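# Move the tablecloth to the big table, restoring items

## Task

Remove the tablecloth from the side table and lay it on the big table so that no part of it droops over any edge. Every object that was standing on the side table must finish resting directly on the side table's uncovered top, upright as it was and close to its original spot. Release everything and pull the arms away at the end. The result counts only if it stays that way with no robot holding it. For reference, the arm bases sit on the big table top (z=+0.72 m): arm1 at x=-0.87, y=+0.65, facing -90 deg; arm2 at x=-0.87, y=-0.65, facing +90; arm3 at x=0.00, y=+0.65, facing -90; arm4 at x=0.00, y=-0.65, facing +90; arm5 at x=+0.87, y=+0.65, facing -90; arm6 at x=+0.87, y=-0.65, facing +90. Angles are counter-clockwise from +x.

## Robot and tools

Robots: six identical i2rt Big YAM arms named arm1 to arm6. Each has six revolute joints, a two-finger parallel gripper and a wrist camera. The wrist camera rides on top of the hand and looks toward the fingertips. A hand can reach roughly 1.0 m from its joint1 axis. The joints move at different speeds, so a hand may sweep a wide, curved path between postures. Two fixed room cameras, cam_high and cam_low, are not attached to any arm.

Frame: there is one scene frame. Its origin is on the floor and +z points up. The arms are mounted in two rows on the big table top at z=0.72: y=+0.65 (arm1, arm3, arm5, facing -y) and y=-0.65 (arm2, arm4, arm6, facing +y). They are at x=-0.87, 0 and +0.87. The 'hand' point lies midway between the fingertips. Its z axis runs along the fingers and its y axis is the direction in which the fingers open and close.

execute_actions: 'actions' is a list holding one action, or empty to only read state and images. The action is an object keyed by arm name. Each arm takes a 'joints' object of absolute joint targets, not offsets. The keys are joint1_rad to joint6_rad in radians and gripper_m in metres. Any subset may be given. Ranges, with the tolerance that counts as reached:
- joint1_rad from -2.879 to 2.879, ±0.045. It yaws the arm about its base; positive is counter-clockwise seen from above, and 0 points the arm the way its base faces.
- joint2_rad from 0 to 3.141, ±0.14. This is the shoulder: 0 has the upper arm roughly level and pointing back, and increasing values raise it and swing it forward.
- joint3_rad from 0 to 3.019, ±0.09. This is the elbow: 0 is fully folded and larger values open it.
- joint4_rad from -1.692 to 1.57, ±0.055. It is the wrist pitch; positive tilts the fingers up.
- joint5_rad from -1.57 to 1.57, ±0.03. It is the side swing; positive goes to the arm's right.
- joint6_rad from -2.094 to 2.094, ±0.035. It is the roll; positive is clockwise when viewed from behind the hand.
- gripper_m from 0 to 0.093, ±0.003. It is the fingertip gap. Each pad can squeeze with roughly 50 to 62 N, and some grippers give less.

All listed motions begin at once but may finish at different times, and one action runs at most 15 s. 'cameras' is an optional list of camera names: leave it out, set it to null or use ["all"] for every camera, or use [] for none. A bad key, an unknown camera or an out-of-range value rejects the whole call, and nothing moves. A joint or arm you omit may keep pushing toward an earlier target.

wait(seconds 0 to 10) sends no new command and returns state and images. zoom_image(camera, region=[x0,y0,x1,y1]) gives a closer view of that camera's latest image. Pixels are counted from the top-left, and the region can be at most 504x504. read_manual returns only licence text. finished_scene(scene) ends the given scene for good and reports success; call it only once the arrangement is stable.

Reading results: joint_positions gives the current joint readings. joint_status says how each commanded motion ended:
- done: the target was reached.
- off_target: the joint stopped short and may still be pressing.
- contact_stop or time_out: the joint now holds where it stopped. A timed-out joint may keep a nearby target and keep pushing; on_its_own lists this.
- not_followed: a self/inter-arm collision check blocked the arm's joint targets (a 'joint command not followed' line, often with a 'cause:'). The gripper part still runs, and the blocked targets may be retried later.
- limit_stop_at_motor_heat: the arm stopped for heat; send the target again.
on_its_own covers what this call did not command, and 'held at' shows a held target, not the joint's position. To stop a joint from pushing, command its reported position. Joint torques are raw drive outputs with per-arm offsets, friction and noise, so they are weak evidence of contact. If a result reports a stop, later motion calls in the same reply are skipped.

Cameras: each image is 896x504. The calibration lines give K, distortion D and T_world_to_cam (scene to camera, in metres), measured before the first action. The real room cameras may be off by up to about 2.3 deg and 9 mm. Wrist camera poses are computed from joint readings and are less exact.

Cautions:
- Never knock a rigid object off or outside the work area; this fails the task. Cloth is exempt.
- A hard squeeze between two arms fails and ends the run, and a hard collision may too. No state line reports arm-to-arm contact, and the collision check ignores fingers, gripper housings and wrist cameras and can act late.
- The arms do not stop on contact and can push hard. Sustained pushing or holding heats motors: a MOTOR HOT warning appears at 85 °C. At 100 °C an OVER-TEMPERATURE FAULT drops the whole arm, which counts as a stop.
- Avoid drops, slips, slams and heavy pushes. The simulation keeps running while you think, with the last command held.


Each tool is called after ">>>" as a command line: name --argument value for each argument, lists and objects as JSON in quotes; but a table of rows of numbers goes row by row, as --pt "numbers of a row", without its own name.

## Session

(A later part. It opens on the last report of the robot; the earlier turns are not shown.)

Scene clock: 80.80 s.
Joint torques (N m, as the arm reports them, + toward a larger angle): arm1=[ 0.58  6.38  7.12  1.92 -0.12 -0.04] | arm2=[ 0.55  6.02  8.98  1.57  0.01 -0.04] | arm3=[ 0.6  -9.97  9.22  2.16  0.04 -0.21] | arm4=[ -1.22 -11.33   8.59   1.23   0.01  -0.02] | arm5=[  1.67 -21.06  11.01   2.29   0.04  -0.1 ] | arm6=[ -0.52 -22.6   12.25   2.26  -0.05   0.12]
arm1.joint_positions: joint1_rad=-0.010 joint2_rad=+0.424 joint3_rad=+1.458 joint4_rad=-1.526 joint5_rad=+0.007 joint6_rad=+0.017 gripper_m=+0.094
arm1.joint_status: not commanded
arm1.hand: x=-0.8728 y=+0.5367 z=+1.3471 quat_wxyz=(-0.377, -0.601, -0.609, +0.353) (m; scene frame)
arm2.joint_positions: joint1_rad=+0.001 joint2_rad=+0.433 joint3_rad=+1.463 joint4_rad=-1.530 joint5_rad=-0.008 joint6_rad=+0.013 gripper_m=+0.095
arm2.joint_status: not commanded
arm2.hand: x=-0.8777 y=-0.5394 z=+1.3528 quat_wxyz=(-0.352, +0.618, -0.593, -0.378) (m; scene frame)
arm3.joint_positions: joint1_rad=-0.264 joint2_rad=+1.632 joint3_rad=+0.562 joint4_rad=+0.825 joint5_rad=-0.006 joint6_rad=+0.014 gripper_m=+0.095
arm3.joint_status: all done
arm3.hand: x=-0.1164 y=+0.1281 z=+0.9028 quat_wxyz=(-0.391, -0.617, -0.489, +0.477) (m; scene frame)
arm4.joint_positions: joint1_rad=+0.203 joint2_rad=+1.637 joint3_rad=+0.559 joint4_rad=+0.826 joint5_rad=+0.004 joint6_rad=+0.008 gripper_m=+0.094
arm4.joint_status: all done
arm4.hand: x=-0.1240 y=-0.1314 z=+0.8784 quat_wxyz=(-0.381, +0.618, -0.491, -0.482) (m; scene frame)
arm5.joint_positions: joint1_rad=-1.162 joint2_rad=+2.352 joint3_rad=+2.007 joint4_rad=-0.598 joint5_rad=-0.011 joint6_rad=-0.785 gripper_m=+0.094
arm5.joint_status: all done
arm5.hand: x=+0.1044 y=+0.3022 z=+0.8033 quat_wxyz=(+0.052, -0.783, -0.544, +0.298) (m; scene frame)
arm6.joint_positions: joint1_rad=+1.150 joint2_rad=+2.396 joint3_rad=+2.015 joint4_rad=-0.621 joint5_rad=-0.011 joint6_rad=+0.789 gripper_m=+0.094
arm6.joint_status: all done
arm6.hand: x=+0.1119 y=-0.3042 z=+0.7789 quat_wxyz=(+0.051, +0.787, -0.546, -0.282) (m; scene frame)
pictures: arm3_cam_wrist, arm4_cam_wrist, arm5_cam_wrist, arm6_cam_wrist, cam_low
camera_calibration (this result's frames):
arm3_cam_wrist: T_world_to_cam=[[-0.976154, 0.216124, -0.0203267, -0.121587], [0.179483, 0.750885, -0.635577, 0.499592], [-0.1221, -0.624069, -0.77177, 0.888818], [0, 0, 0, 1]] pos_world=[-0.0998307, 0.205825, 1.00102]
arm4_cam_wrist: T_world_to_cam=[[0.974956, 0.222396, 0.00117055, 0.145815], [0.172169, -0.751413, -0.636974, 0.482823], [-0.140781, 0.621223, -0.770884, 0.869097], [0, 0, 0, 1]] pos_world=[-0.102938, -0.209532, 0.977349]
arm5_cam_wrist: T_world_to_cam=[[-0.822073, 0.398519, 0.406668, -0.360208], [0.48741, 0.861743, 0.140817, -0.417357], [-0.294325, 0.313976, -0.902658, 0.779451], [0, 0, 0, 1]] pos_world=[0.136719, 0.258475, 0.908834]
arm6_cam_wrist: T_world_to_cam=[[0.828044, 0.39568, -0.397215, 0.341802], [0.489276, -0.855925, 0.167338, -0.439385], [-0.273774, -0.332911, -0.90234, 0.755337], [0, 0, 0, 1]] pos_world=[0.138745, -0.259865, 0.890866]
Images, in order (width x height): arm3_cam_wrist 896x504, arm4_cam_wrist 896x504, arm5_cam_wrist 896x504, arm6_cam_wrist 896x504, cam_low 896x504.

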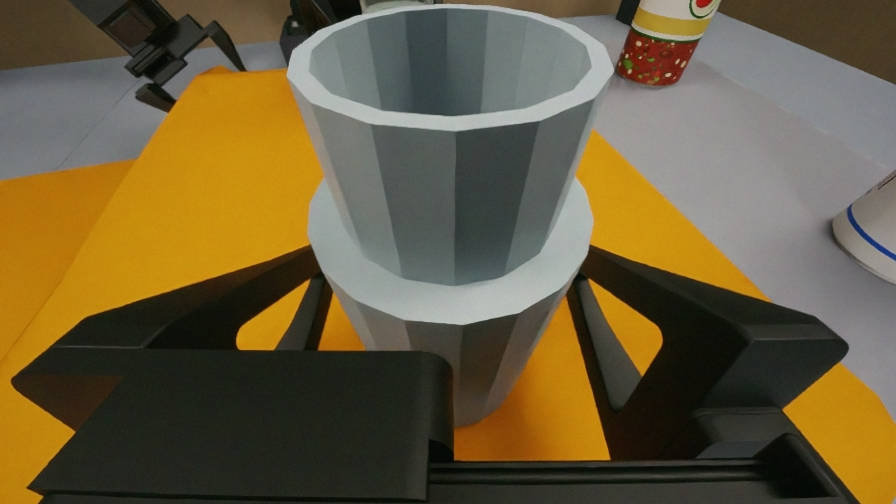

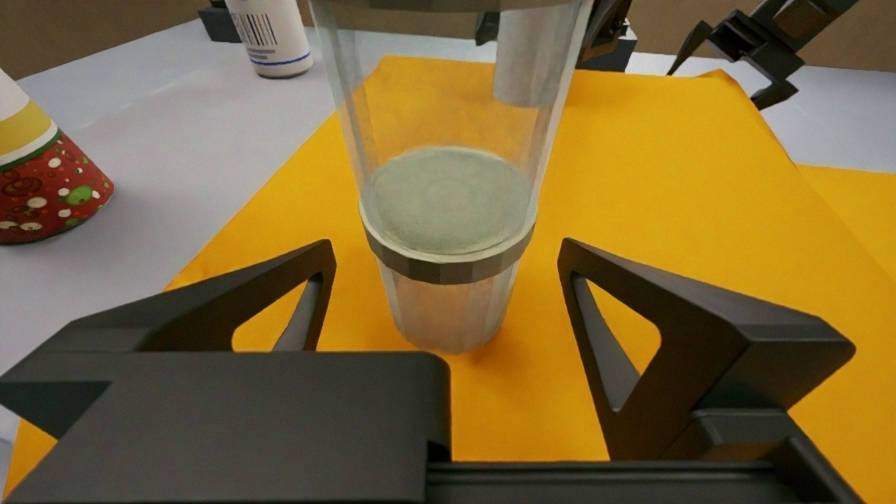

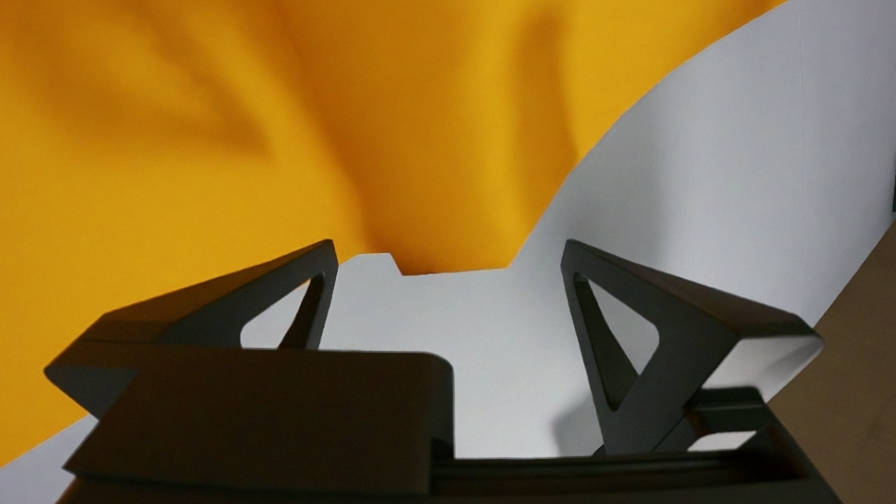

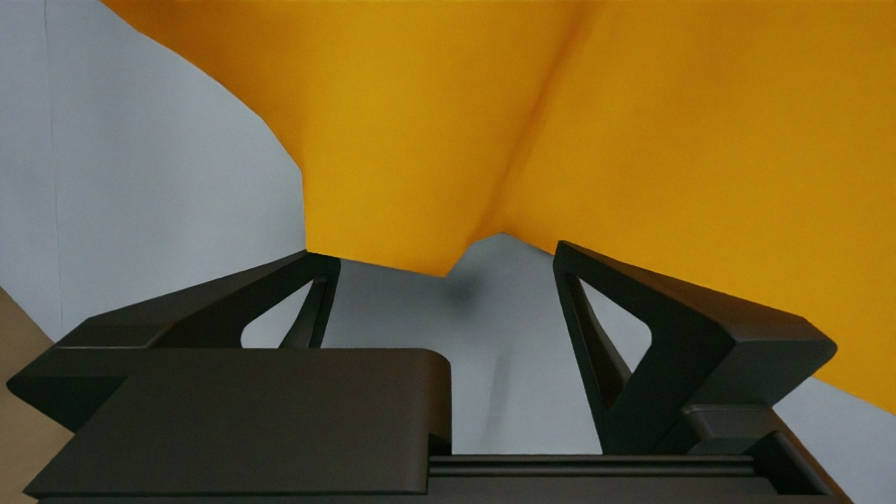

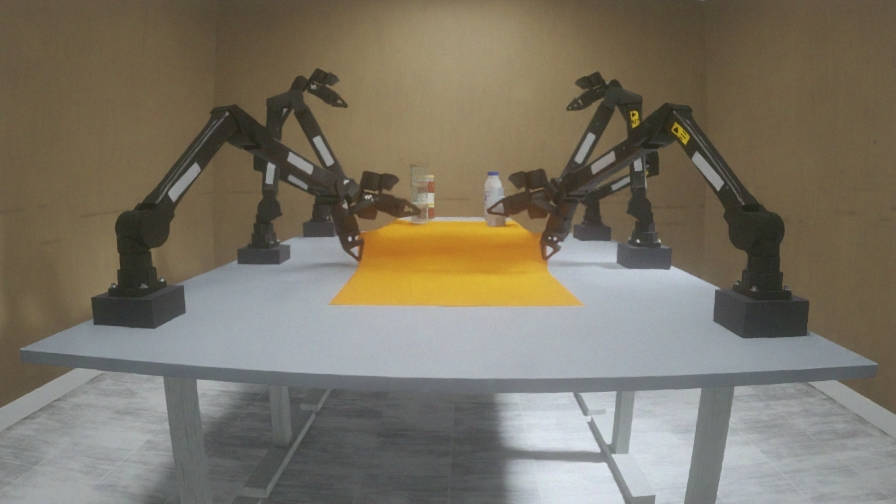

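>>> execute_actions --actions '[{"arm4":{"joints":{"joint2_rad":1.70,"joint3_rad":0.64,"joint4_rad":0.815}},"arm3":{"joints":{"gripper_m":0.0}},"arm6":{"joints":{"joint1_rad":1.10,"joint2_rad":2.425,"joint4_rad":-0.54}},"arm5":{"joints":{"joint1_rad":-1.11,"joint2_rad":2.385}}}]' --cameras '["arm4_cam_wrist","arm5_cam_wrist","arm6_cam_wrist","cam_low"]'

>>> zoom_image --camera "cam_low" --region '[330, 150, 570, 290]'

Scene clock: 86.70 s.
Joint torques (N m, as the arm reports them, + toward a larger angle): arm1=[ 0.59  6.42  7.12  1.88 -0.13 -0.05] | arm2=[ 0.8   5.98  9.01  1.64  0.05 -0.1 ] | arm3=[ 0.96 -9.71  9.36  1.92  0.02 -0.18] | arm4=[ -1.97 -10.7    9.59   1.17  -0.01   0.05] | arm5=[  1.65 -20.4   10.98   2.22   0.    -0.11] | arm6=[ -0.36 -21.67  12.32   2.33  -0.05   0.12]
arm1.joint_positions: joint1_rad=-0.010 joint2_rad=+0.424 joint3_rad=+1.458 joint4_rad=-1.526 joint5_rad=+0.007 joint6_rad=+0.017 gripper_m=+0.094
arm1.joint_status: not commanded
arm1.hand: x=-0.8728 y=+0.5367 z=+1.3471 quat_wxyz=(-0.377, -0.601, -0.609, +0.353) (m; scene frame)
arm2.joint_positions: joint1_rad=+0.001 joint2_rad=+0.433 joint3_rad=+1.463 joint4_rad=-1.530 joint5_rad=-0.008 joint6_rad=+0.013 gripper_m=+0.095
arm2.joint_status: not commanded
arm2.hand: x=-0.8777 y=-0.5394 z=+1.3528 quat_wxyz=(-0.352, +0.618, -0.593, -0.378) (m; scene frame)
arm3.joint_positions: joint1_rad=-0.263 joint2_rad=+1.632 joint3_rad=+0.562 joint4_rad=+0.825 joint5_rad=-0.006 joint6_rad=+0.014 gripper_m=+0.064
arm3.joint_status: gripper_m off_target (ended at +0.064, target +0.000)
arm3.hand: x=-0.1162 y=+0.1280 z=+0.9028 quat_wxyz=(-0.391, -0.617, -0.489, +0.477) (m; scene frame)
arm4.joint_positions: joint1_rad=+0.203 joint2_rad=+1.681 joint3_rad=+0.605 joint4_rad=+0.826 joint5_rad=+0.004 joint6_rad=+0.008 gripper_m=+0.094
arm4.joint_status: all done
arm4.hand: x=-0.1280 y=-0.1148 z=+0.8751 quat_wxyz=(-0.382, +0.617, -0.490, -0.483) (m; scene frame)
arm5.joint_positions: joint1_rad=-1.108 joint2_rad=+2.364 joint3_rad=+2.007 joint4_rad=-0.596 joint5_rad=-0.009 joint6_rad=-0.785 gripper_m=+0.094
arm5.joint_status: all done
arm5.hand: x=+0.1253 y=+0.2621 z=+0.7933 quat_wxyz=(+0.043, -0.769, -0.566, +0.294) (m; scene frame)
arm6.joint_positions: joint1_rad=+1.096 joint2_rad=+2.399 joint3_rad=+2.015 joint4_rad=-0.562 joint5_rad=-0.011 joint6_rad=+0.789 gripper_m=+0.094
arm6.joint_status: all done
arm6.hand: x=+0.1214 y=-0.2583 z=+0.7859 quat_wxyz=(+0.048, +0.766, -0.561, -0.311) (m; scene frame)
pictures: arm4_cam_wrist, arm5_cam_wrist, arm6_cam_wrist, cam_low
camera_calibration (this result's frames):
arm4_cam_wrist: T_world_to_cam=[[0.974954, 0.222404, 0.00114404, 0.146024], [0.171836, -0.749992, -0.638737, 0.495496], [-0.1412, 0.622936, -0.769424, 0.854495], [0, 0, 0, 1]] pos_world=[-0.106857, -0.193154, 0.973793]
arm5_cam_wrist: T_world_to_cam=[[-0.84595, 0.352008, 0.400574, -0.302994], [0.439483, 0.885667, 0.149831, -0.398983], [-0.302033, 0.302795, -0.903931, 0.794085], [0, 0, 0, 1]] pos_world=[0.158869, 0.219577, 0.89895]
arm6_cam_wrist: T_world_to_cam=[[0.82672, 0.361624, -0.431001, 0.336495], [0.450164, -0.884682, 0.121201, -0.372292], [-0.33747, -0.294221, -0.894175, 0.790802], [0, 0, 0, 1]] pos_world=[0.156278, -0.218375, 0.897267]
Images, in order (width x height): arm4_cam_wrist 896x504, arm5_cam_wrist 896x504, arm6_cam_wrist 896x504, cam_low 896x504.

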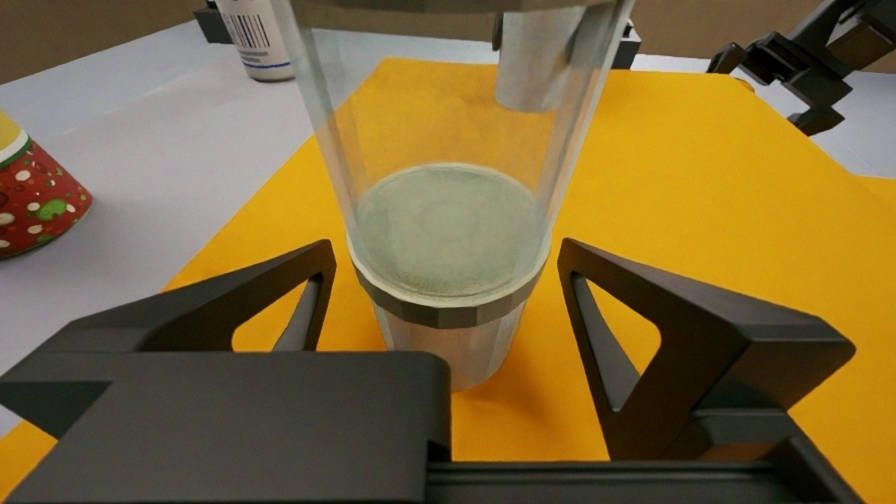

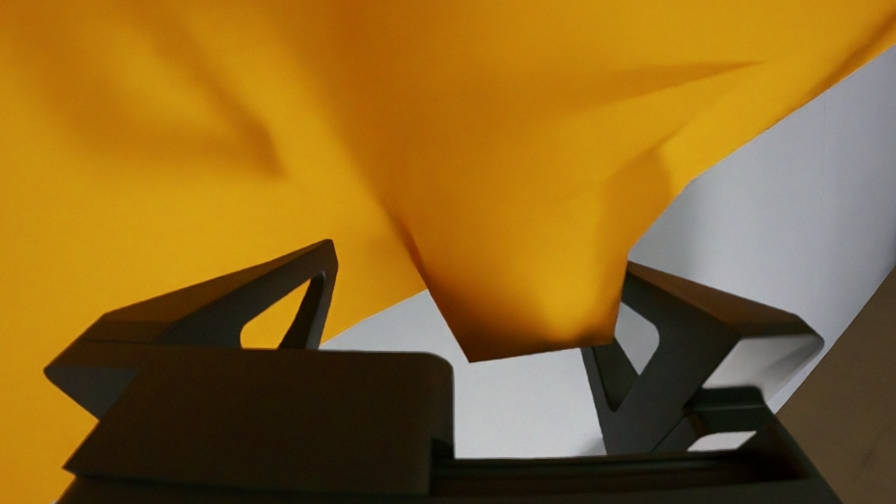

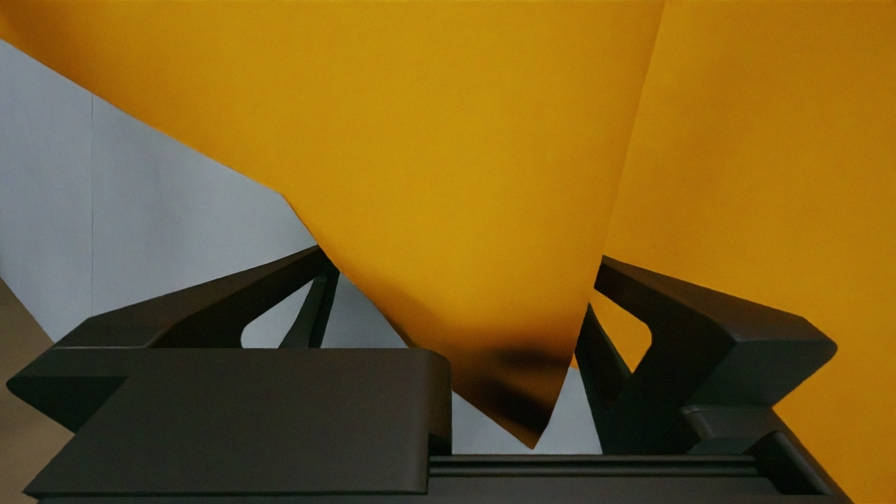

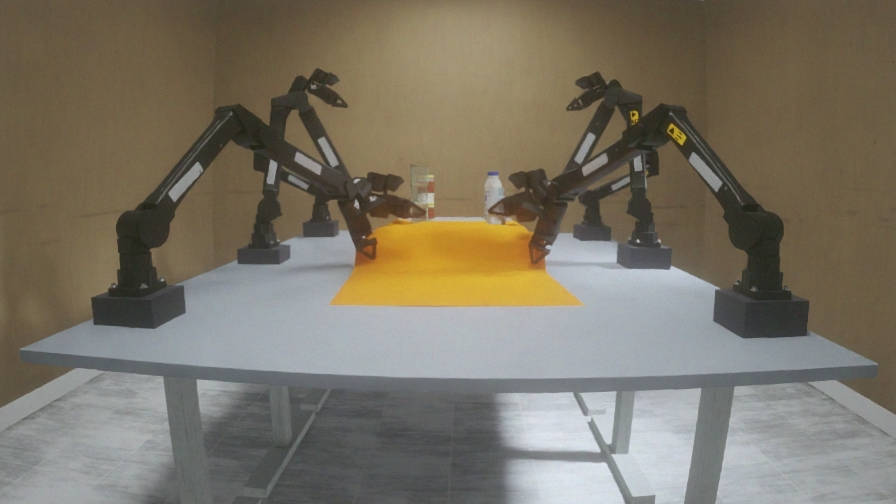

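Region (330, 150, 570, 290) of cam_low's 896x504 image, scaled by 2.100, with more detail than that image has; it fills the top 294 rows of this view, and the rest is white.

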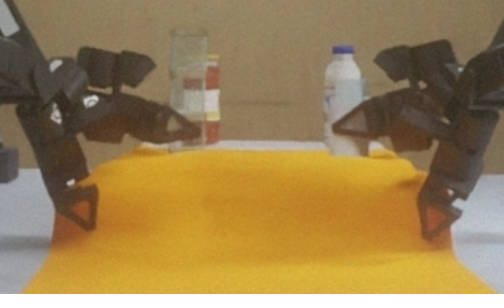

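>>> execute_actions --actions '[{"arm4":{"joints":{"joint2_rad":1.722}},"arm6":{"joints":{"gripper_m":0}},"arm5":{"joints":{"gripper_m":0}}}]' --cameras '[]'

>>> execute_actions --actions '[{"arm4":{"joints":{"gripper_m":0}}}]' --cameras '["arm4_cam_wrist","arm5_cam_wrist","arm6_cam_wrist","cam_low"]'

>>> zoom_image --camera "cam_low" --region '[370, 160, 470, 230]'

Scene clock: 93.20 s.
Joint torques (N m, as the arm reports them, + toward a larger angle): arm1=[ 0.53  6.25  7.08  1.87 -0.13 -0.05] | arm2=[ 0.41  6.19  8.94  1.57  0.03 -0.04] | arm3=[ 0.29 -9.82  9.47  2.03  0.01 -0.23] | arm4=[ -1.25 -10.46   9.44   1.15  -0.01   0.01] | arm5=[  1.23 -20.54  10.94   2.09  -0.05  -0.1 ] | arm6=[ -0.26 -22.3   12.42   1.67  -0.09   0.11]
arm1.joint_positions: joint1_rad=-0.010 joint2_rad=+0.424 joint3_rad=+1.458 joint4_rad=-1.526 joint5_rad=+0.007 joint6_rad=+0.017 gripper_m=+0.094
arm1.joint_status: not commanded
arm1.hand: x=-0.8728 y=+0.5367 z=+1.3471 quat_wxyz=(-0.377, -0.601, -0.609, +0.353) (m; scene frame)
arm2.joint_positions: joint1_rad=+0.001 joint2_rad=+0.433 joint3_rad=+1.463 joint4_rad=-1.530 joint5_rad=-0.008 joint6_rad=+0.013 gripper_m=+0.095
arm2.joint_status: not commanded
arm2.hand: x=-0.8777 y=-0.5394 z=+1.3528 quat_wxyz=(-0.352, +0.618, -0.593, -0.378) (m; scene frame)
arm3.joint_positions: joint1_rad=-0.260 joint2_rad=+1.632 joint3_rad=+0.562 joint4_rad=+0.825 joint5_rad=-0.006 joint6_rad=+0.014 gripper_m=+0.064
arm3.joint_status: not commanded
arm3.hand: x=-0.1146 y=+0.1277 z=+0.9028 quat_wxyz=(-0.392, -0.616, -0.490, +0.476) (m; scene frame)
arm4.joint_positions: joint1_rad=+0.203 joint2_rad=+1.700 joint3_rad=+0.605 joint4_rad=+0.826 joint5_rad=+0.004 joint6_rad=+0.008 gripper_m=+0.094
arm4.joint_status: all done
arm4.hand: x=-0.1278 y=-0.1153 z=+0.8650 quat_wxyz=(-0.377, +0.622, -0.494, -0.477) (m; scene frame)
arm5.joint_positions: joint1_rad=-1.109 joint2_rad=+2.365 joint3_rad=+2.007 joint4_rad=-0.594 joint5_rad=-0.008 joint6_rad=-0.785 gripper_m=+0.001
arm5.joint_status: all done
arm5.hand: x=+0.1246 y=+0.2627 z=+0.7930 quat_wxyz=(+0.044, -0.769, -0.565, +0.294) (m; scene frame)
arm6.joint_positions: joint1_rad=+1.096 joint2_rad=+2.399 joint3_rad=+2.015 joint4_rad=-0.545 joint5_rad=-0.010 joint6_rad=+0.789 gripper_m=+0.003
arm6.joint_status: gripper_m off_target (ended at +0.003, target +0.000)
arm6.hand: x=+0.1186 y=-0.2566 z=+0.7878 quat_wxyz=(+0.049, +0.763, -0.560, -0.318) (m; scene frame)
pictures: none
No camera images: the call's "cameras" was empty. Leave "cameras" out to get every camera's image.

Scene clock: 94.07 s.
Joint torques (N m, as the arm reports them, + toward a larger angle): arm1=[ 0.51  6.39  7.11  1.88 -0.13 -0.04] | arm2=[ 0.64  5.99  8.87  1.59  0.01 -0.04] | arm3=[ 0.57 -8.89  9.45  1.99  0.01 -0.21] | arm4=[ -1.51 -10.54   9.25   1.42  -0.08   0.04] | arm5=[  1.37 -20.6   10.95   2.14  -0.04  -0.11] | arm6=[ -0.49 -21.88  12.34   1.72  -0.09   0.11]
arm1.joint_positions: joint1_rad=-0.010 joint2_rad=+0.424 joint3_rad=+1.458 joint4_rad=-1.526 joint5_rad=+0.007 joint6_rad=+0.017 gripper_m=+0.094
arm1.joint_status: not commanded
arm1.hand: x=-0.8728 y=+0.5367 z=+1.3471 quat_wxyz=(-0.377, -0.601, -0.609, +0.353) (m; scene frame)
arm2.joint_positions: joint1_rad=+0.001 joint2_rad=+0.433 joint3_rad=+1.463 joint4_rad=-1.530 joint5_rad=-0.008 joint6_rad=+0.013 gripper_m=+0.095
arm2.joint_status: not commanded
arm2.hand: x=-0.8777 y=-0.5394 z=+1.3528 quat_wxyz=(-0.352, +0.618, -0.593, -0.378) (m; scene frame)
arm3.joint_positions: joint1_rad=-0.260 joint2_rad=+1.632 joint3_rad=+0.562 joint4_rad=+0.825 joint5_rad=-0.006 joint6_rad=+0.014 gripper_m=+0.064
arm3.joint_status: not commanded
arm3.hand: x=-0.1146 y=+0.1277 z=+0.9028 quat_wxyz=(-0.392, -0.616, -0.490, +0.476) (m; scene frame)
arm4.joint_positions: joint1_rad=+0.199 joint2_rad=+1.700 joint3_rad=+0.605 joint4_rad=+0.825 joint5_rad=+0.006 joint6_rad=+0.008 gripper_m=+0.059
arm4.joint_status: gripper_m off_target (ended at +0.059, target +0.000)
arm4.hand: x=-0.1250 y=-0.1148 z=+0.8642 quat_wxyz=(-0.378, +0.621, -0.496, -0.475) (m; scene frame)
arm5.joint_positions: joint1_rad=-1.109 joint2_rad=+2.365 joint3_rad=+2.007 joint4_rad=-0.594 joint5_rad=-0.008 joint6_rad=-0.785 gripper_m=+0.001
arm5.joint_status: not commanded
arm5.hand: x=+0.1246 y=+0.2627 z=+0.7930 quat_wxyz=(+0.044, -0.769, -0.565, +0.294) (m; scene frame)
arm6.joint_positions: joint1_rad=+1.096 joint2_rad=+2.399 joint3_rad=+2.015 joint4_rad=-0.545 joint5_rad=-0.010 joint6_rad=+0.789 gripper_m=+0.003
arm6.joint_status: not commanded
arm6.hand: x=+0.1186 y=-0.2566 z=+0.7878 quat_wxyz=(+0.049, +0.763, -0.560, -0.318) (m; scene frame)
pictures: arm4_cam_wrist, arm5_cam_wrist, arm6_cam_wrist, cam_low
camera_calibration (this result's frames):
arm4_cam_wrist: T_world_to_cam=[[0.976376, 0.216069, 0.0018776, 0.141948], [0.170295, -0.764124, -0.622185, 0.471915], [-0.133, 0.607806, -0.782868, 0.85751], [0, 0, 0, 1]] pos_world=[-0.10491, -0.191269, 0.964669]
arm5_cam_wrist: T_world_to_cam=[[-0.845008, 0.352386, 0.402226, -0.305138], [0.440421, 0.885219, 0.149719, -0.399099], [-0.3033, 0.303662, -0.903216, 0.792748], [0, 0, 0, 1]] pos_world=[0.158368, 0.220089, 0.89851]
arm6_cam_wrist: T_world_to_cam=[[0.820838, 0.364523, -0.439714, 0.347345], [0.45105, -0.886, 0.107506, -0.359423], [-0.350398, -0.286578, -0.891681, 0.793587], [0, 0, 0, 1]] pos_world=[0.155075, -0.21764, 0.898998]
Images, in order (width x height): arm4_cam_wrist 896x504, arm5_cam_wrist 896x504, arm6_cam_wrist 896x504, cam_low 896x504.

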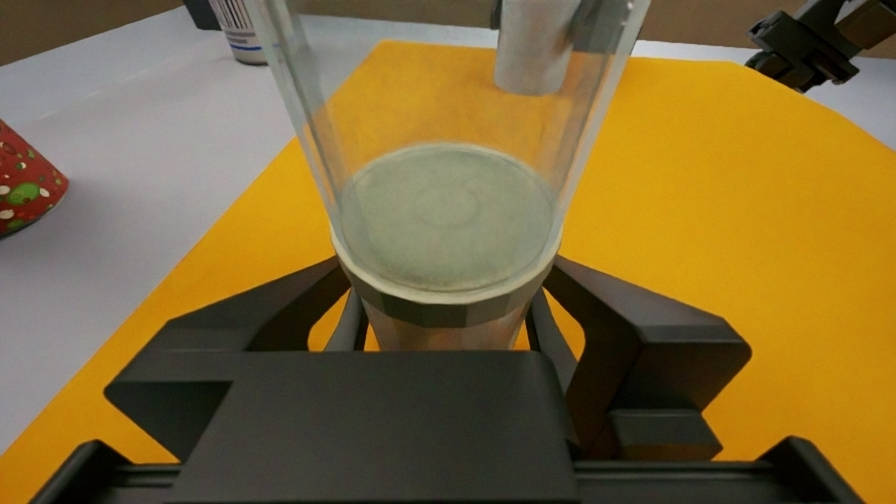

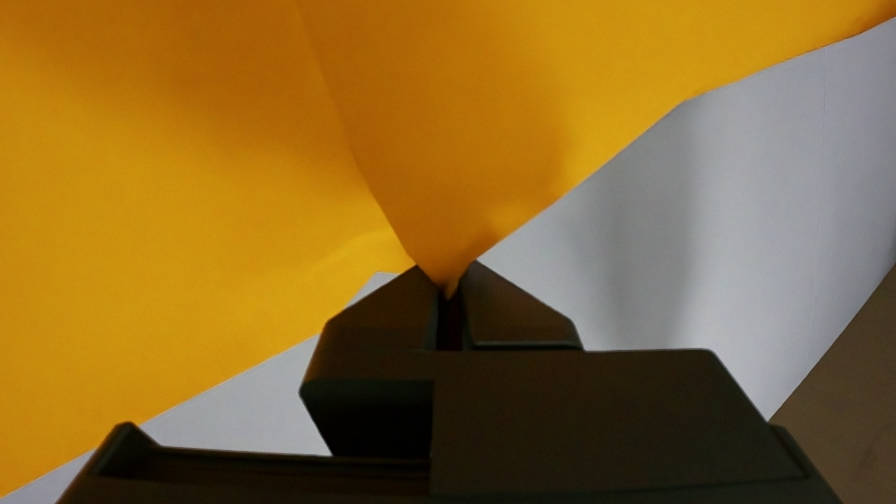

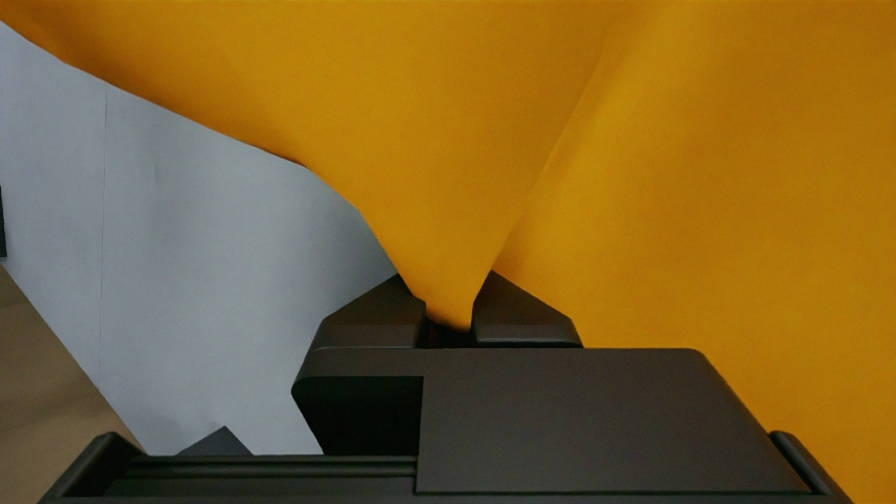

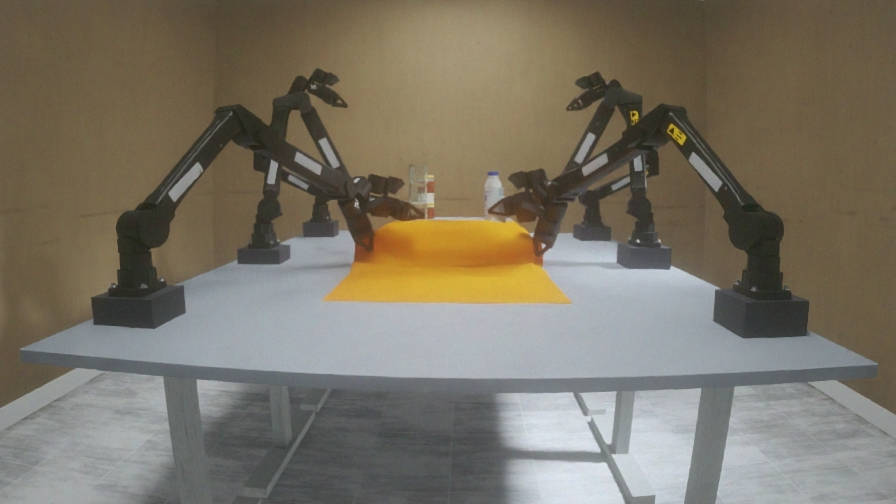

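Region (370, 160, 470, 230) of cam_low's 896x504 image, scaled by 5.040, with more detail than that image has; it fills the top 353 rows of this view, and the rest is white.

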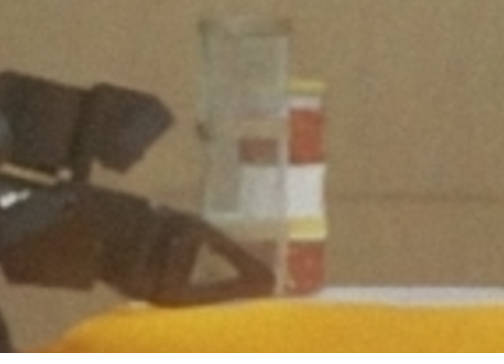

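>>> execute_actions --actions '[{"arm4":{"joints":{"joint2_rad":1.63}},"arm3":{"joints":{"joint2_rad":1.56}},"arm6":{"joints":{"joint2_rad":2.36}},"arm5":{"joints":{"joint2_rad":2.32}}}]' --cameras '["arm3_cam_wrist","arm4_cam_wrist","cam_low"]'

Scene clock: 100.63 s.
Joint torques (N m, as the arm reports them, + toward a larger angle): arm1=[ 0.54  6.38  7.09  1.87 -0.13 -0.03] | arm2=[ 0.34  6.35  8.9   1.57  0.03 -0.05] | arm3=[  1.37 -11.08  10.19   2.44   0.01  -0.17] | arm4=[ -0.62 -15.73   9.67   1.74  -0.09   0.04] | arm5=[  1.71 -22.42  11.16   2.18  -0.04  -0.1 ] | arm6=[ -0.33 -23.09  12.54   1.91  -0.1    0.11]
arm1.joint_positions: joint1_rad=-0.010 joint2_rad=+0.424 joint3_rad=+1.458 joint4_rad=-1.526 joint5_rad=+0.007 joint6_rad=+0.017 gripper_m=+0.094
arm1.joint_status: not commanded
arm1.hand: x=-0.8728 y=+0.5367 z=+1.3471 quat_wxyz=(-0.377, -0.601, -0.609, +0.353) (m; scene frame)
arm2.joint_positions: joint1_rad=+0.001 joint2_rad=+0.433 joint3_rad=+1.463 joint4_rad=-1.530 joint5_rad=-0.008 joint6_rad=+0.013 gripper_m=+0.095
arm2.joint_status: not commanded
arm2.hand: x=-0.8777 y=-0.5394 z=+1.3528 quat_wxyz=(-0.352, +0.618, -0.593, -0.378) (m; scene frame)
arm3.joint_positions: joint1_rad=-0.260 joint2_rad=+1.571 joint3_rad=+0.562 joint4_rad=+0.813 joint5_rad=-0.006 joint6_rad=+0.014 gripper_m=+0.064
arm3.joint_status: all done
arm3.hand: x=-0.1145 y=+0.1280 z=+0.9312 quat_wxyz=(-0.404, -0.604, -0.481, +0.491) (m; scene frame)
arm4.joint_positions: joint1_rad=+0.199 joint2_rad=+1.671 joint3_rad=+0.605 joint4_rad=+0.811 joint5_rad=+0.006 joint6_rad=+0.008 gripper_m=+0.059
arm4.joint_status: all done
arm4.hand: x=-0.1251 y=-0.1148 z=+0.8766 quat_wxyz=(-0.382, +0.617, -0.493, -0.479) (m; scene frame)
arm5.joint_positions: joint1_rad=-1.109 joint2_rad=+2.329 joint3_rad=+2.007 joint4_rad=-0.594 joint5_rad=-0.008 joint6_rad=-0.785 gripper_m=+0.001
arm5.joint_status: all done
arm5.hand: x=+0.1211 y=+0.2607 z=+0.8220 quat_wxyz=(+0.046, -0.765, -0.562, +0.311) (m; scene frame)
arm6.joint_positions: joint1_rad=+1.096 joint2_rad=+2.358 joint3_rad=+2.015 joint4_rad=-0.545 joint5_rad=-0.010 joint6_rad=+0.789 gripper_m=+0.003
arm6.joint_status: all done
arm6.hand: x=+0.1145 y=-0.2548 z=+0.8223 quat_wxyz=(+0.052, +0.758, -0.556, -0.338) (m; scene frame)
pictures: arm3_cam_wrist, arm4_cam_wrist, cam_low
camera_calibration (this result's frames):
arm3_cam_wrist: T_world_to_cam=[[-0.977094, 0.211848, -0.0201755, -0.118903], [0.170008, 0.720042, -0.672783, 0.554952], [-0.128001, -0.660802, -0.739565, 0.884993], [0, 0, 0, 1]] pos_world=[-0.0972455, 0.210406, 1.02547]
arm4_cam_wrist: T_world_to_cam=[[0.976367, 0.216115, 0.00166695, 0.142173], [0.168099, -0.754547, -0.634352, 0.491114], [-0.135835, 0.61964, -0.773043, 0.859567], [0, 0, 0, 1]] pos_world=[-0.104609, -0.19278, 0.975784]
Images, in order (width x height): arm3_cam_wrist 896x504, arm4_cam_wrist 896x504, cam_low 896x504.

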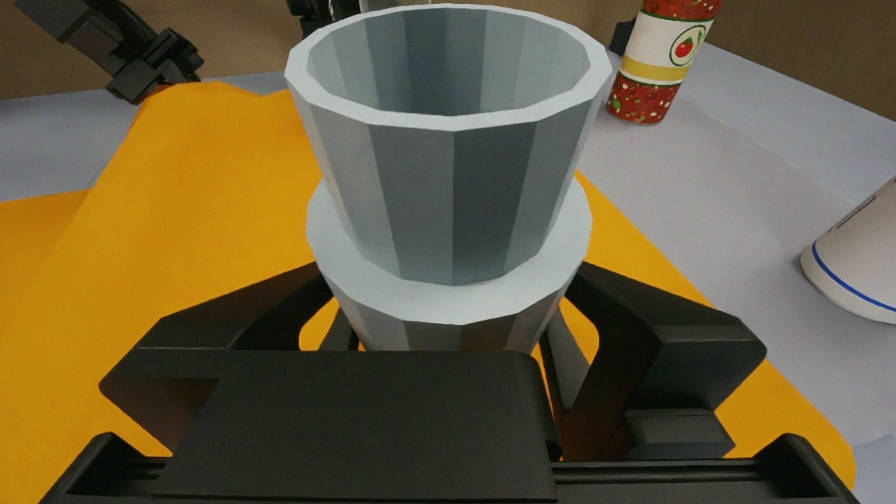

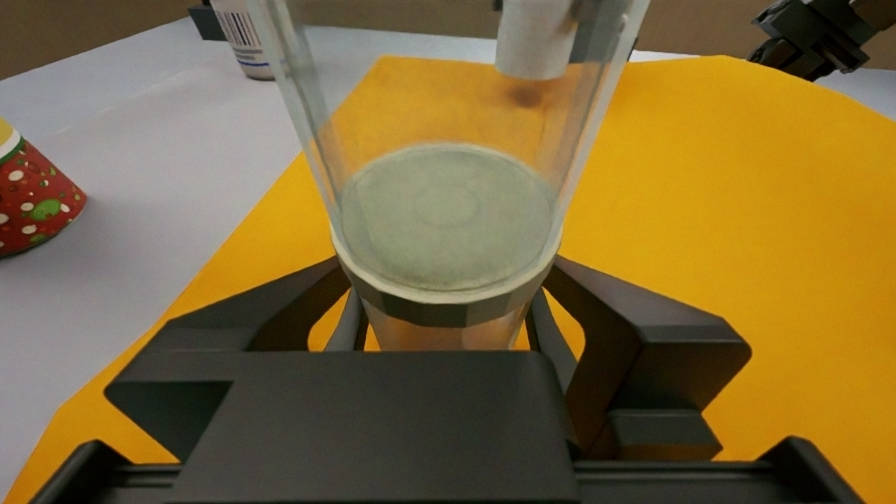

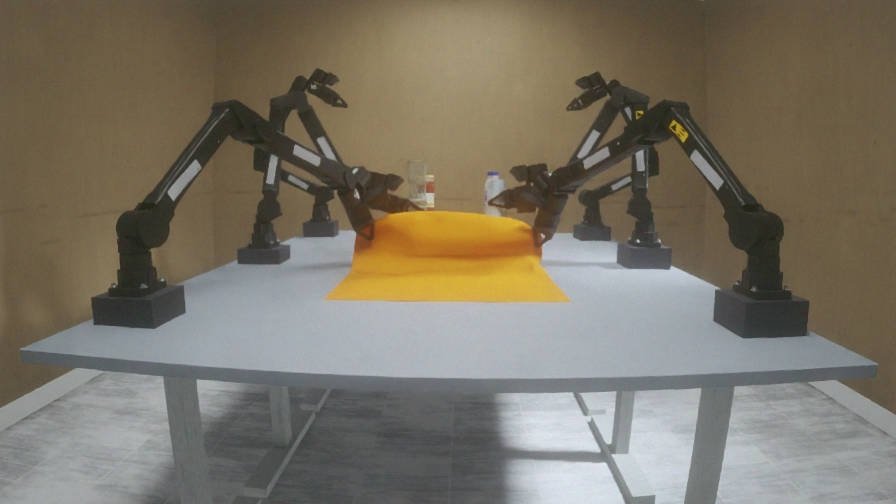

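>>> execute_actions --actions '[{"arm4":{"joints":{"joint2_rad":1.60}},"arm6":{"joints":{"joint1_rad":0.95,"joint2_rad":1.96,"joint3_rad":1.43,"joint4_rad":-0.40}},"arm5":{"joints":{"joint1_rad":-0.96,"joint2_rad":1.95,"joint3_rad":1.43,"joint4_rad":-0.41}}}]' --cameras '["arm4_cam_wrist","cam_high","cam_low"]'

Scene clock: 107.33 s.
Joint torques (N m, as the arm reports them, + toward a larger angle): arm1=[ 0.55  6.36  7.08  1.88 -0.12 -0.05] | arm2=[ 0.82  6.24  8.87  1.65  0.   -0.06] | arm3=[  0.93 -10.23   9.84   2.52   0.07  -0.18] | arm4=[ -1.08 -15.28   9.91   1.69  -0.09   0.05] | arm5=[  1.28 -17.59   8.88   1.92  -0.01  -0.09] | arm6=[ -0.4  -18.18   9.81   2.22  -0.07   0.09]
arm1.joint_positions: joint1_rad=-0.010 joint2_rad=+0.424 joint3_rad=+1.458 joint4_rad=-1.526 joint5_rad=+0.007 joint6_rad=+0.017 gripper_m=+0.094
arm1.joint_status: not commanded
arm1.hand: x=-0.8728 y=+0.5367 z=+1.3471 quat_wxyz=(-0.377, -0.601, -0.609, +0.353) (m; scene frame)
arm2.joint_positions: joint1_rad=+0.001 joint2_rad=+0.433 joint3_rad=+1.463 joint4_rad=-1.530 joint5_rad=-0.008 joint6_rad=+0.013 gripper_m=+0.095
arm2.joint_status: not commanded
arm2.hand: x=-0.8777 y=-0.5394 z=+1.3528 quat_wxyz=(-0.352, +0.618, -0.593, -0.378) (m; scene frame)
arm3.joint_positions: joint1_rad=-0.260 joint2_rad=+1.571 joint3_rad=+0.562 joint4_rad=+0.813 joint5_rad=-0.006 joint6_rad=+0.014 gripper_m=+0.064
arm3.joint_status: not commanded
arm3.hand: x=-0.1145 y=+0.1280 z=+0.9312 quat_wxyz=(-0.404, -0.604, -0.481, +0.491) (m; scene frame)
arm4.joint_positions: joint1_rad=+0.199 joint2_rad=+1.638 joint3_rad=+0.605 joint4_rad=+0.808 joint5_rad=+0.006 joint6_rad=+0.008 gripper_m=+0.059
arm4.joint_status: all done
arm4.hand: x=-0.1252 y=-0.1144 z=+0.8932 quat_wxyz=(-0.389, +0.610, -0.487, -0.489) (m; scene frame)
arm5.joint_positions: joint1_rad=-0.956 joint2_rad=+1.954 joint3_rad=+1.423 joint4_rad=-0.421 joint5_rad=-0.009 joint6_rad=-0.786 gripper_m=+0.001
arm5.joint_status: all done
arm5.hand: x=+0.3060 y=+0.2367 z=+0.8436 quat_wxyz=(+0.020, -0.724, -0.622, +0.296) (m; scene frame)
arm6.joint_positions: joint1_rad=+0.946 joint2_rad=+1.958 joint3_rad=+1.437 joint4_rad=-0.418 joint5_rad=-0.011 joint6_rad=+0.790 gripper_m=+0.003
arm6.joint_status: all done
arm6.hand: x=+0.3023 y=-0.2352 z=+0.8574 quat_wxyz=(+0.026, +0.720, -0.617, -0.317) (m; scene frame)
pictures: arm4_cam_wrist, cam_high, cam_low
camera_calibration (this result's frames):
arm4_cam_wrist: T_world_to_cam=[[0.976346, 0.216212, 0.00126324, 0.142598], [0.163744, -0.735576, -0.657355, 0.524112], [-0.141199, 0.642013, -0.75358, 0.856646], [0, 0, 0, 1]] pos_world=[-0.104088, -0.195285, 0.989898]
Images, in order (width x height): arm4_cam_wrist 896x504, cam_high 896x504, cam_low 896x504.

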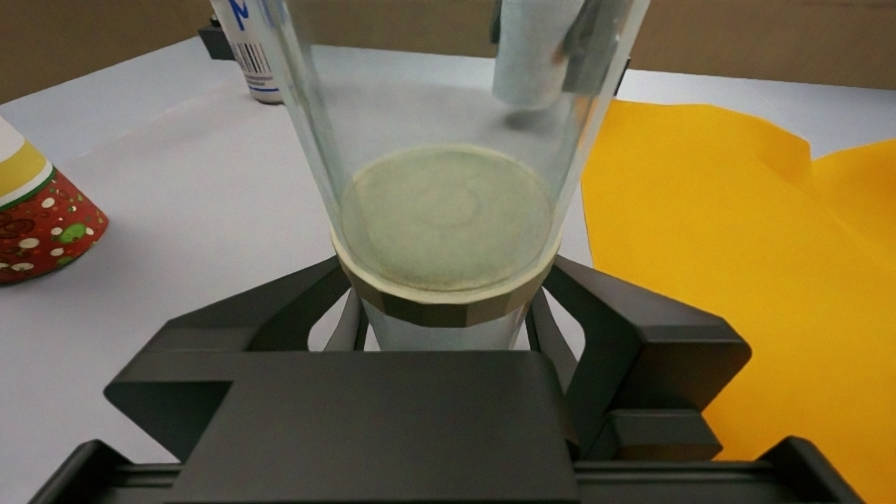

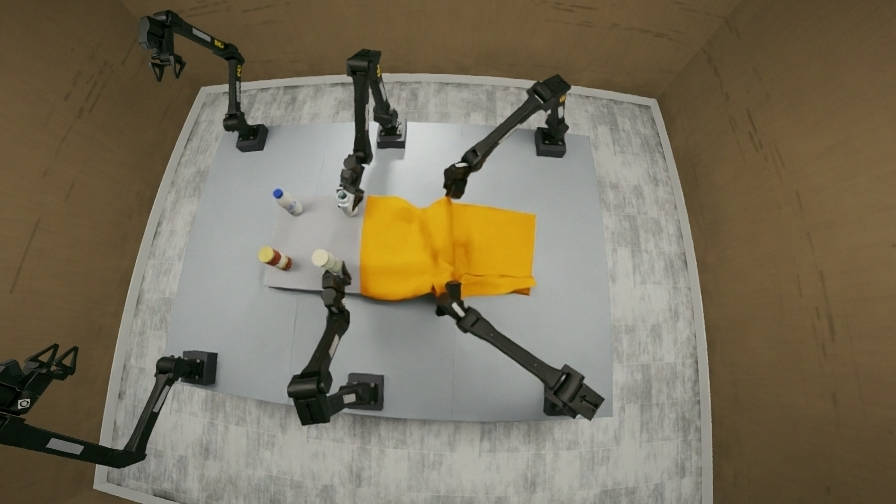

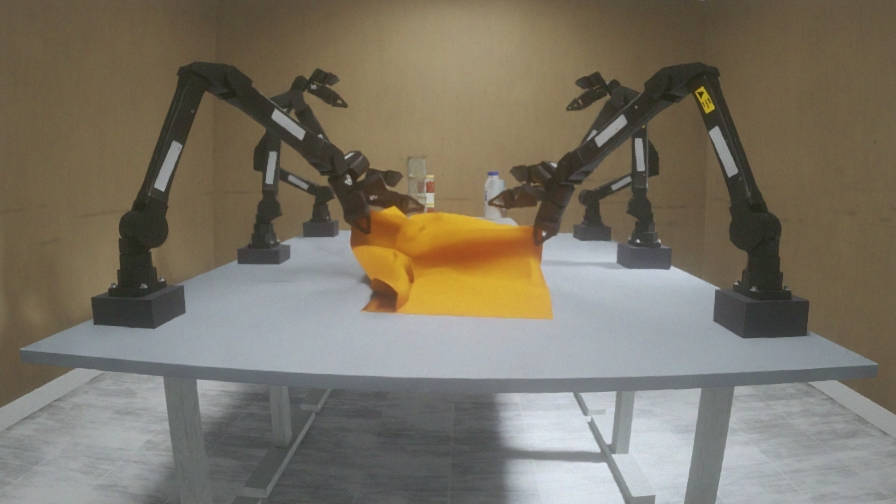

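>>> execute_actions --actions '[{"arm4":{"joints":{"joint2_rad":1.70}},"arm3":{"joints":{"joint2_rad":1.635}},"arm6":{"joints":{"joint1_rad":0.67,"joint2_rad":1.43,"joint3_rad":0.89}},"arm5":{"joints":{"joint1_rad":-0.68,"joint2_rad":1.43,"joint3_rad":0.89}}}]' --cameras '["arm4_cam_wrist","arm3_cam_wrist","cam_high","cam_low"]'

Scene clock: 111.87 s.
Joint torques (N m, as the arm reports them, + toward a larger angle): arm1=[ 0.56  6.3   7.13  1.91 -0.13 -0.04] | arm2=[ 0.19  5.77  8.88  1.64  0.01 -0.05] | arm3=[ 0.09 -9.83  9.58  2.34  0.01 -0.2 ] | arm4=[ -1.6  -12.13   9.49   1.67  -0.09   0.01] | arm5=[ 1.6  -9.38  8.48  1.93 -0.01 -0.08] | arm6=[-0.08 -8.79  9.36  2.12 -0.14  0.09]
arm1.joint_positions: joint1_rad=-0.010 joint2_rad=+0.424 joint3_rad=+1.458 joint4_rad=-1.526 joint5_rad=+0.007 joint6_rad=+0.017 gripper_m=+0.094
arm1.joint_status: not commanded
arm1.hand: x=-0.8728 y=+0.5367 z=+1.3471 quat_wxyz=(-0.377, -0.601, -0.609, +0.353) (m; scene frame)
arm2.joint_positions: joint1_rad=+0.001 joint2_rad=+0.433 joint3_rad=+1.463 joint4_rad=-1.530 joint5_rad=-0.008 joint6_rad=+0.013 gripper_m=+0.095
arm2.joint_status: not commanded
arm2.hand: x=-0.8777 y=-0.5394 z=+1.3528 quat_wxyz=(-0.352, +0.618, -0.593, -0.378) (m; scene frame)
arm3.joint_positions: joint1_rad=-0.260 joint2_rad=+1.629 joint3_rad=+0.563 joint4_rad=+0.815 joint5_rad=-0.006 joint6_rad=+0.014 gripper_m=+0.064
arm3.joint_status: all done
arm3.hand: x=-0.1145 y=+0.1279 z=+0.9021 quat_wxyz=(-0.390, -0.618, -0.492, +0.474) (m; scene frame)
arm4.joint_positions: joint1_rad=+0.199 joint2_rad=+1.696 joint3_rad=+0.606 joint4_rad=+0.812 joint5_rad=+0.006 joint6_rad=+0.008 gripper_m=+0.059
arm4.joint_status: all done
arm4.hand: x=-0.1250 y=-0.1149 z=+0.8641 quat_wxyz=(-0.376, +0.623, -0.497, -0.472) (m; scene frame)
arm5.joint_positions: joint1_rad=-0.676 joint2_rad=+1.425 joint3_rad=+0.887 joint4_rad=-0.419 joint5_rad=-0.010 joint6_rad=-0.787 gripper_m=+0.001
arm5.joint_status: all done
arm5.hand: x=+0.5612 y=+0.2500 z=+0.9024 quat_wxyz=(-0.024, -0.631, -0.718, +0.294) (m; scene frame)
arm6.joint_positions: joint1_rad=+0.667 joint2_rad=+1.423 joint3_rad=+0.902 joint4_rad=-0.415 joint5_rad=-0.008 joint6_rad=+0.791 gripper_m=+0.003
arm6.joint_status: all done
arm6.hand: x=+0.5579 y=-0.2489 z=+0.9156 quat_wxyz=(-0.017, +0.626, -0.711, -0.320) (m; scene frame)
pictures: arm3_cam_wrist, arm4_cam_wrist, cam_high, cam_low
camera_calibration (this result's frames):
arm3_cam_wrist: T_world_to_cam=[[-0.976865, 0.212886, -0.0203338, -0.119425], [0.177726, 0.755271, -0.630856, 0.493956], [-0.118943, -0.619875, -0.775633, 0.8917], [0, 0, 0, 1]] pos_world=[-0.0983891, 0.205096, 1.00082]
arm4_cam_wrist: T_world_to_cam=[[0.97638, 0.21605, 0.00197031, 0.141865], [0.171245, -0.76827, -0.616795, 0.466772], [-0.131745, 0.602564, -0.787121, 0.860671], [0, 0, 0, 1]] pos_world=[-0.105057, -0.190652, 0.965075]
Images, in order (width x height): arm3_cam_wrist 896x504, arm4_cam_wrist 896x504, cam_high 896x504, cam_low 896x504.

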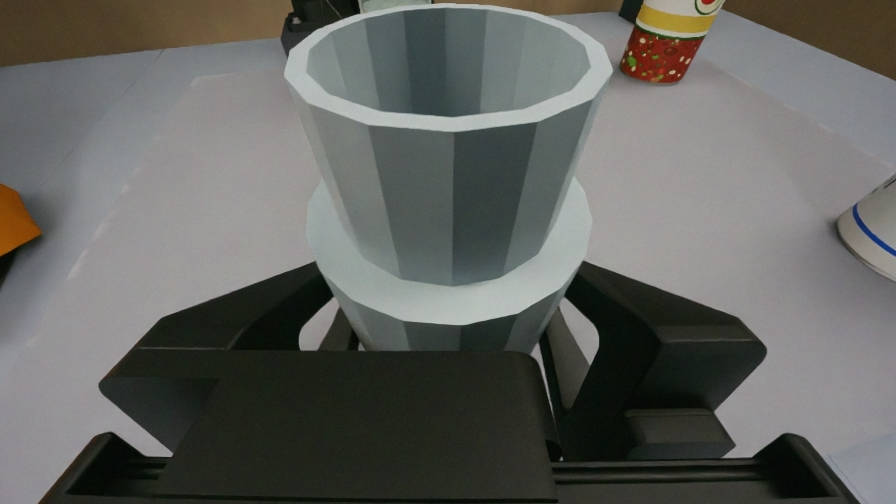

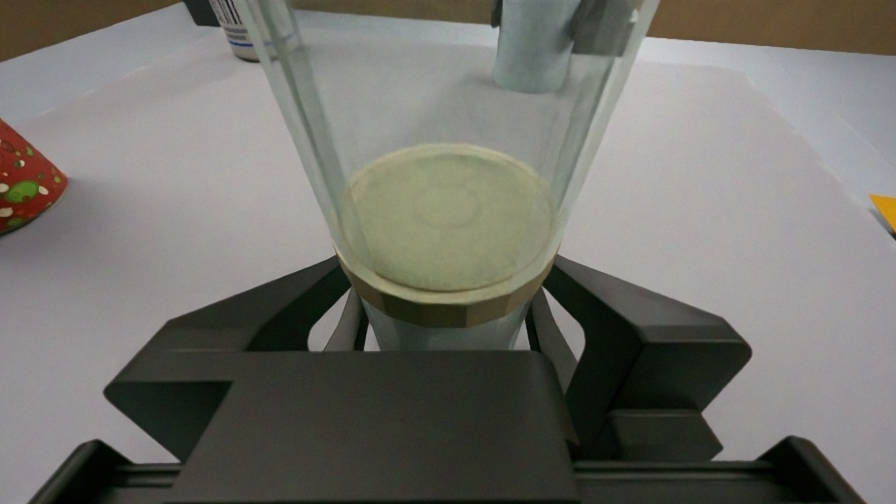

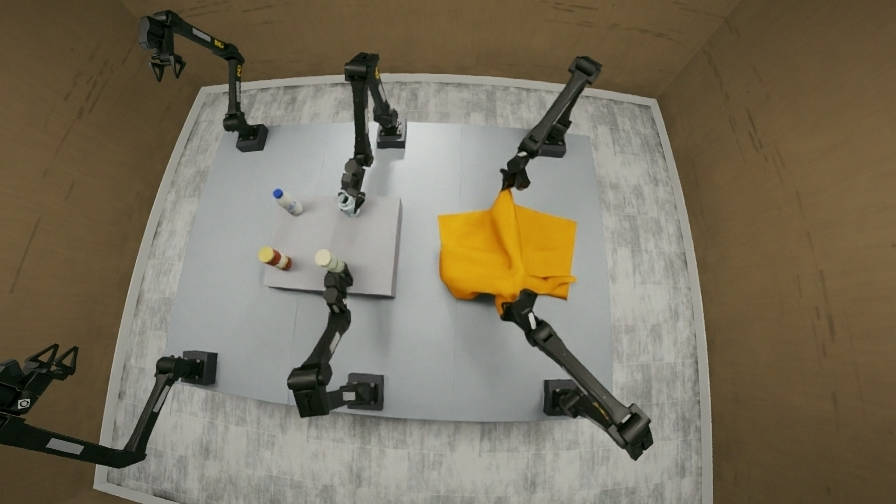

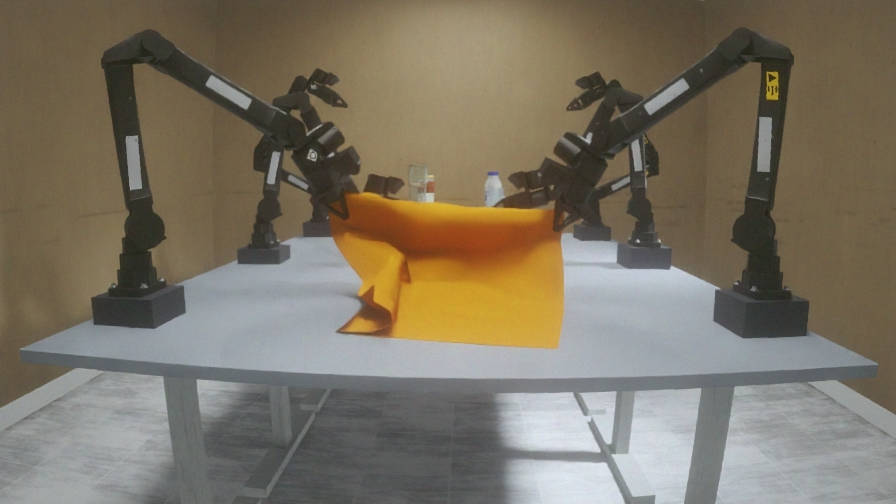

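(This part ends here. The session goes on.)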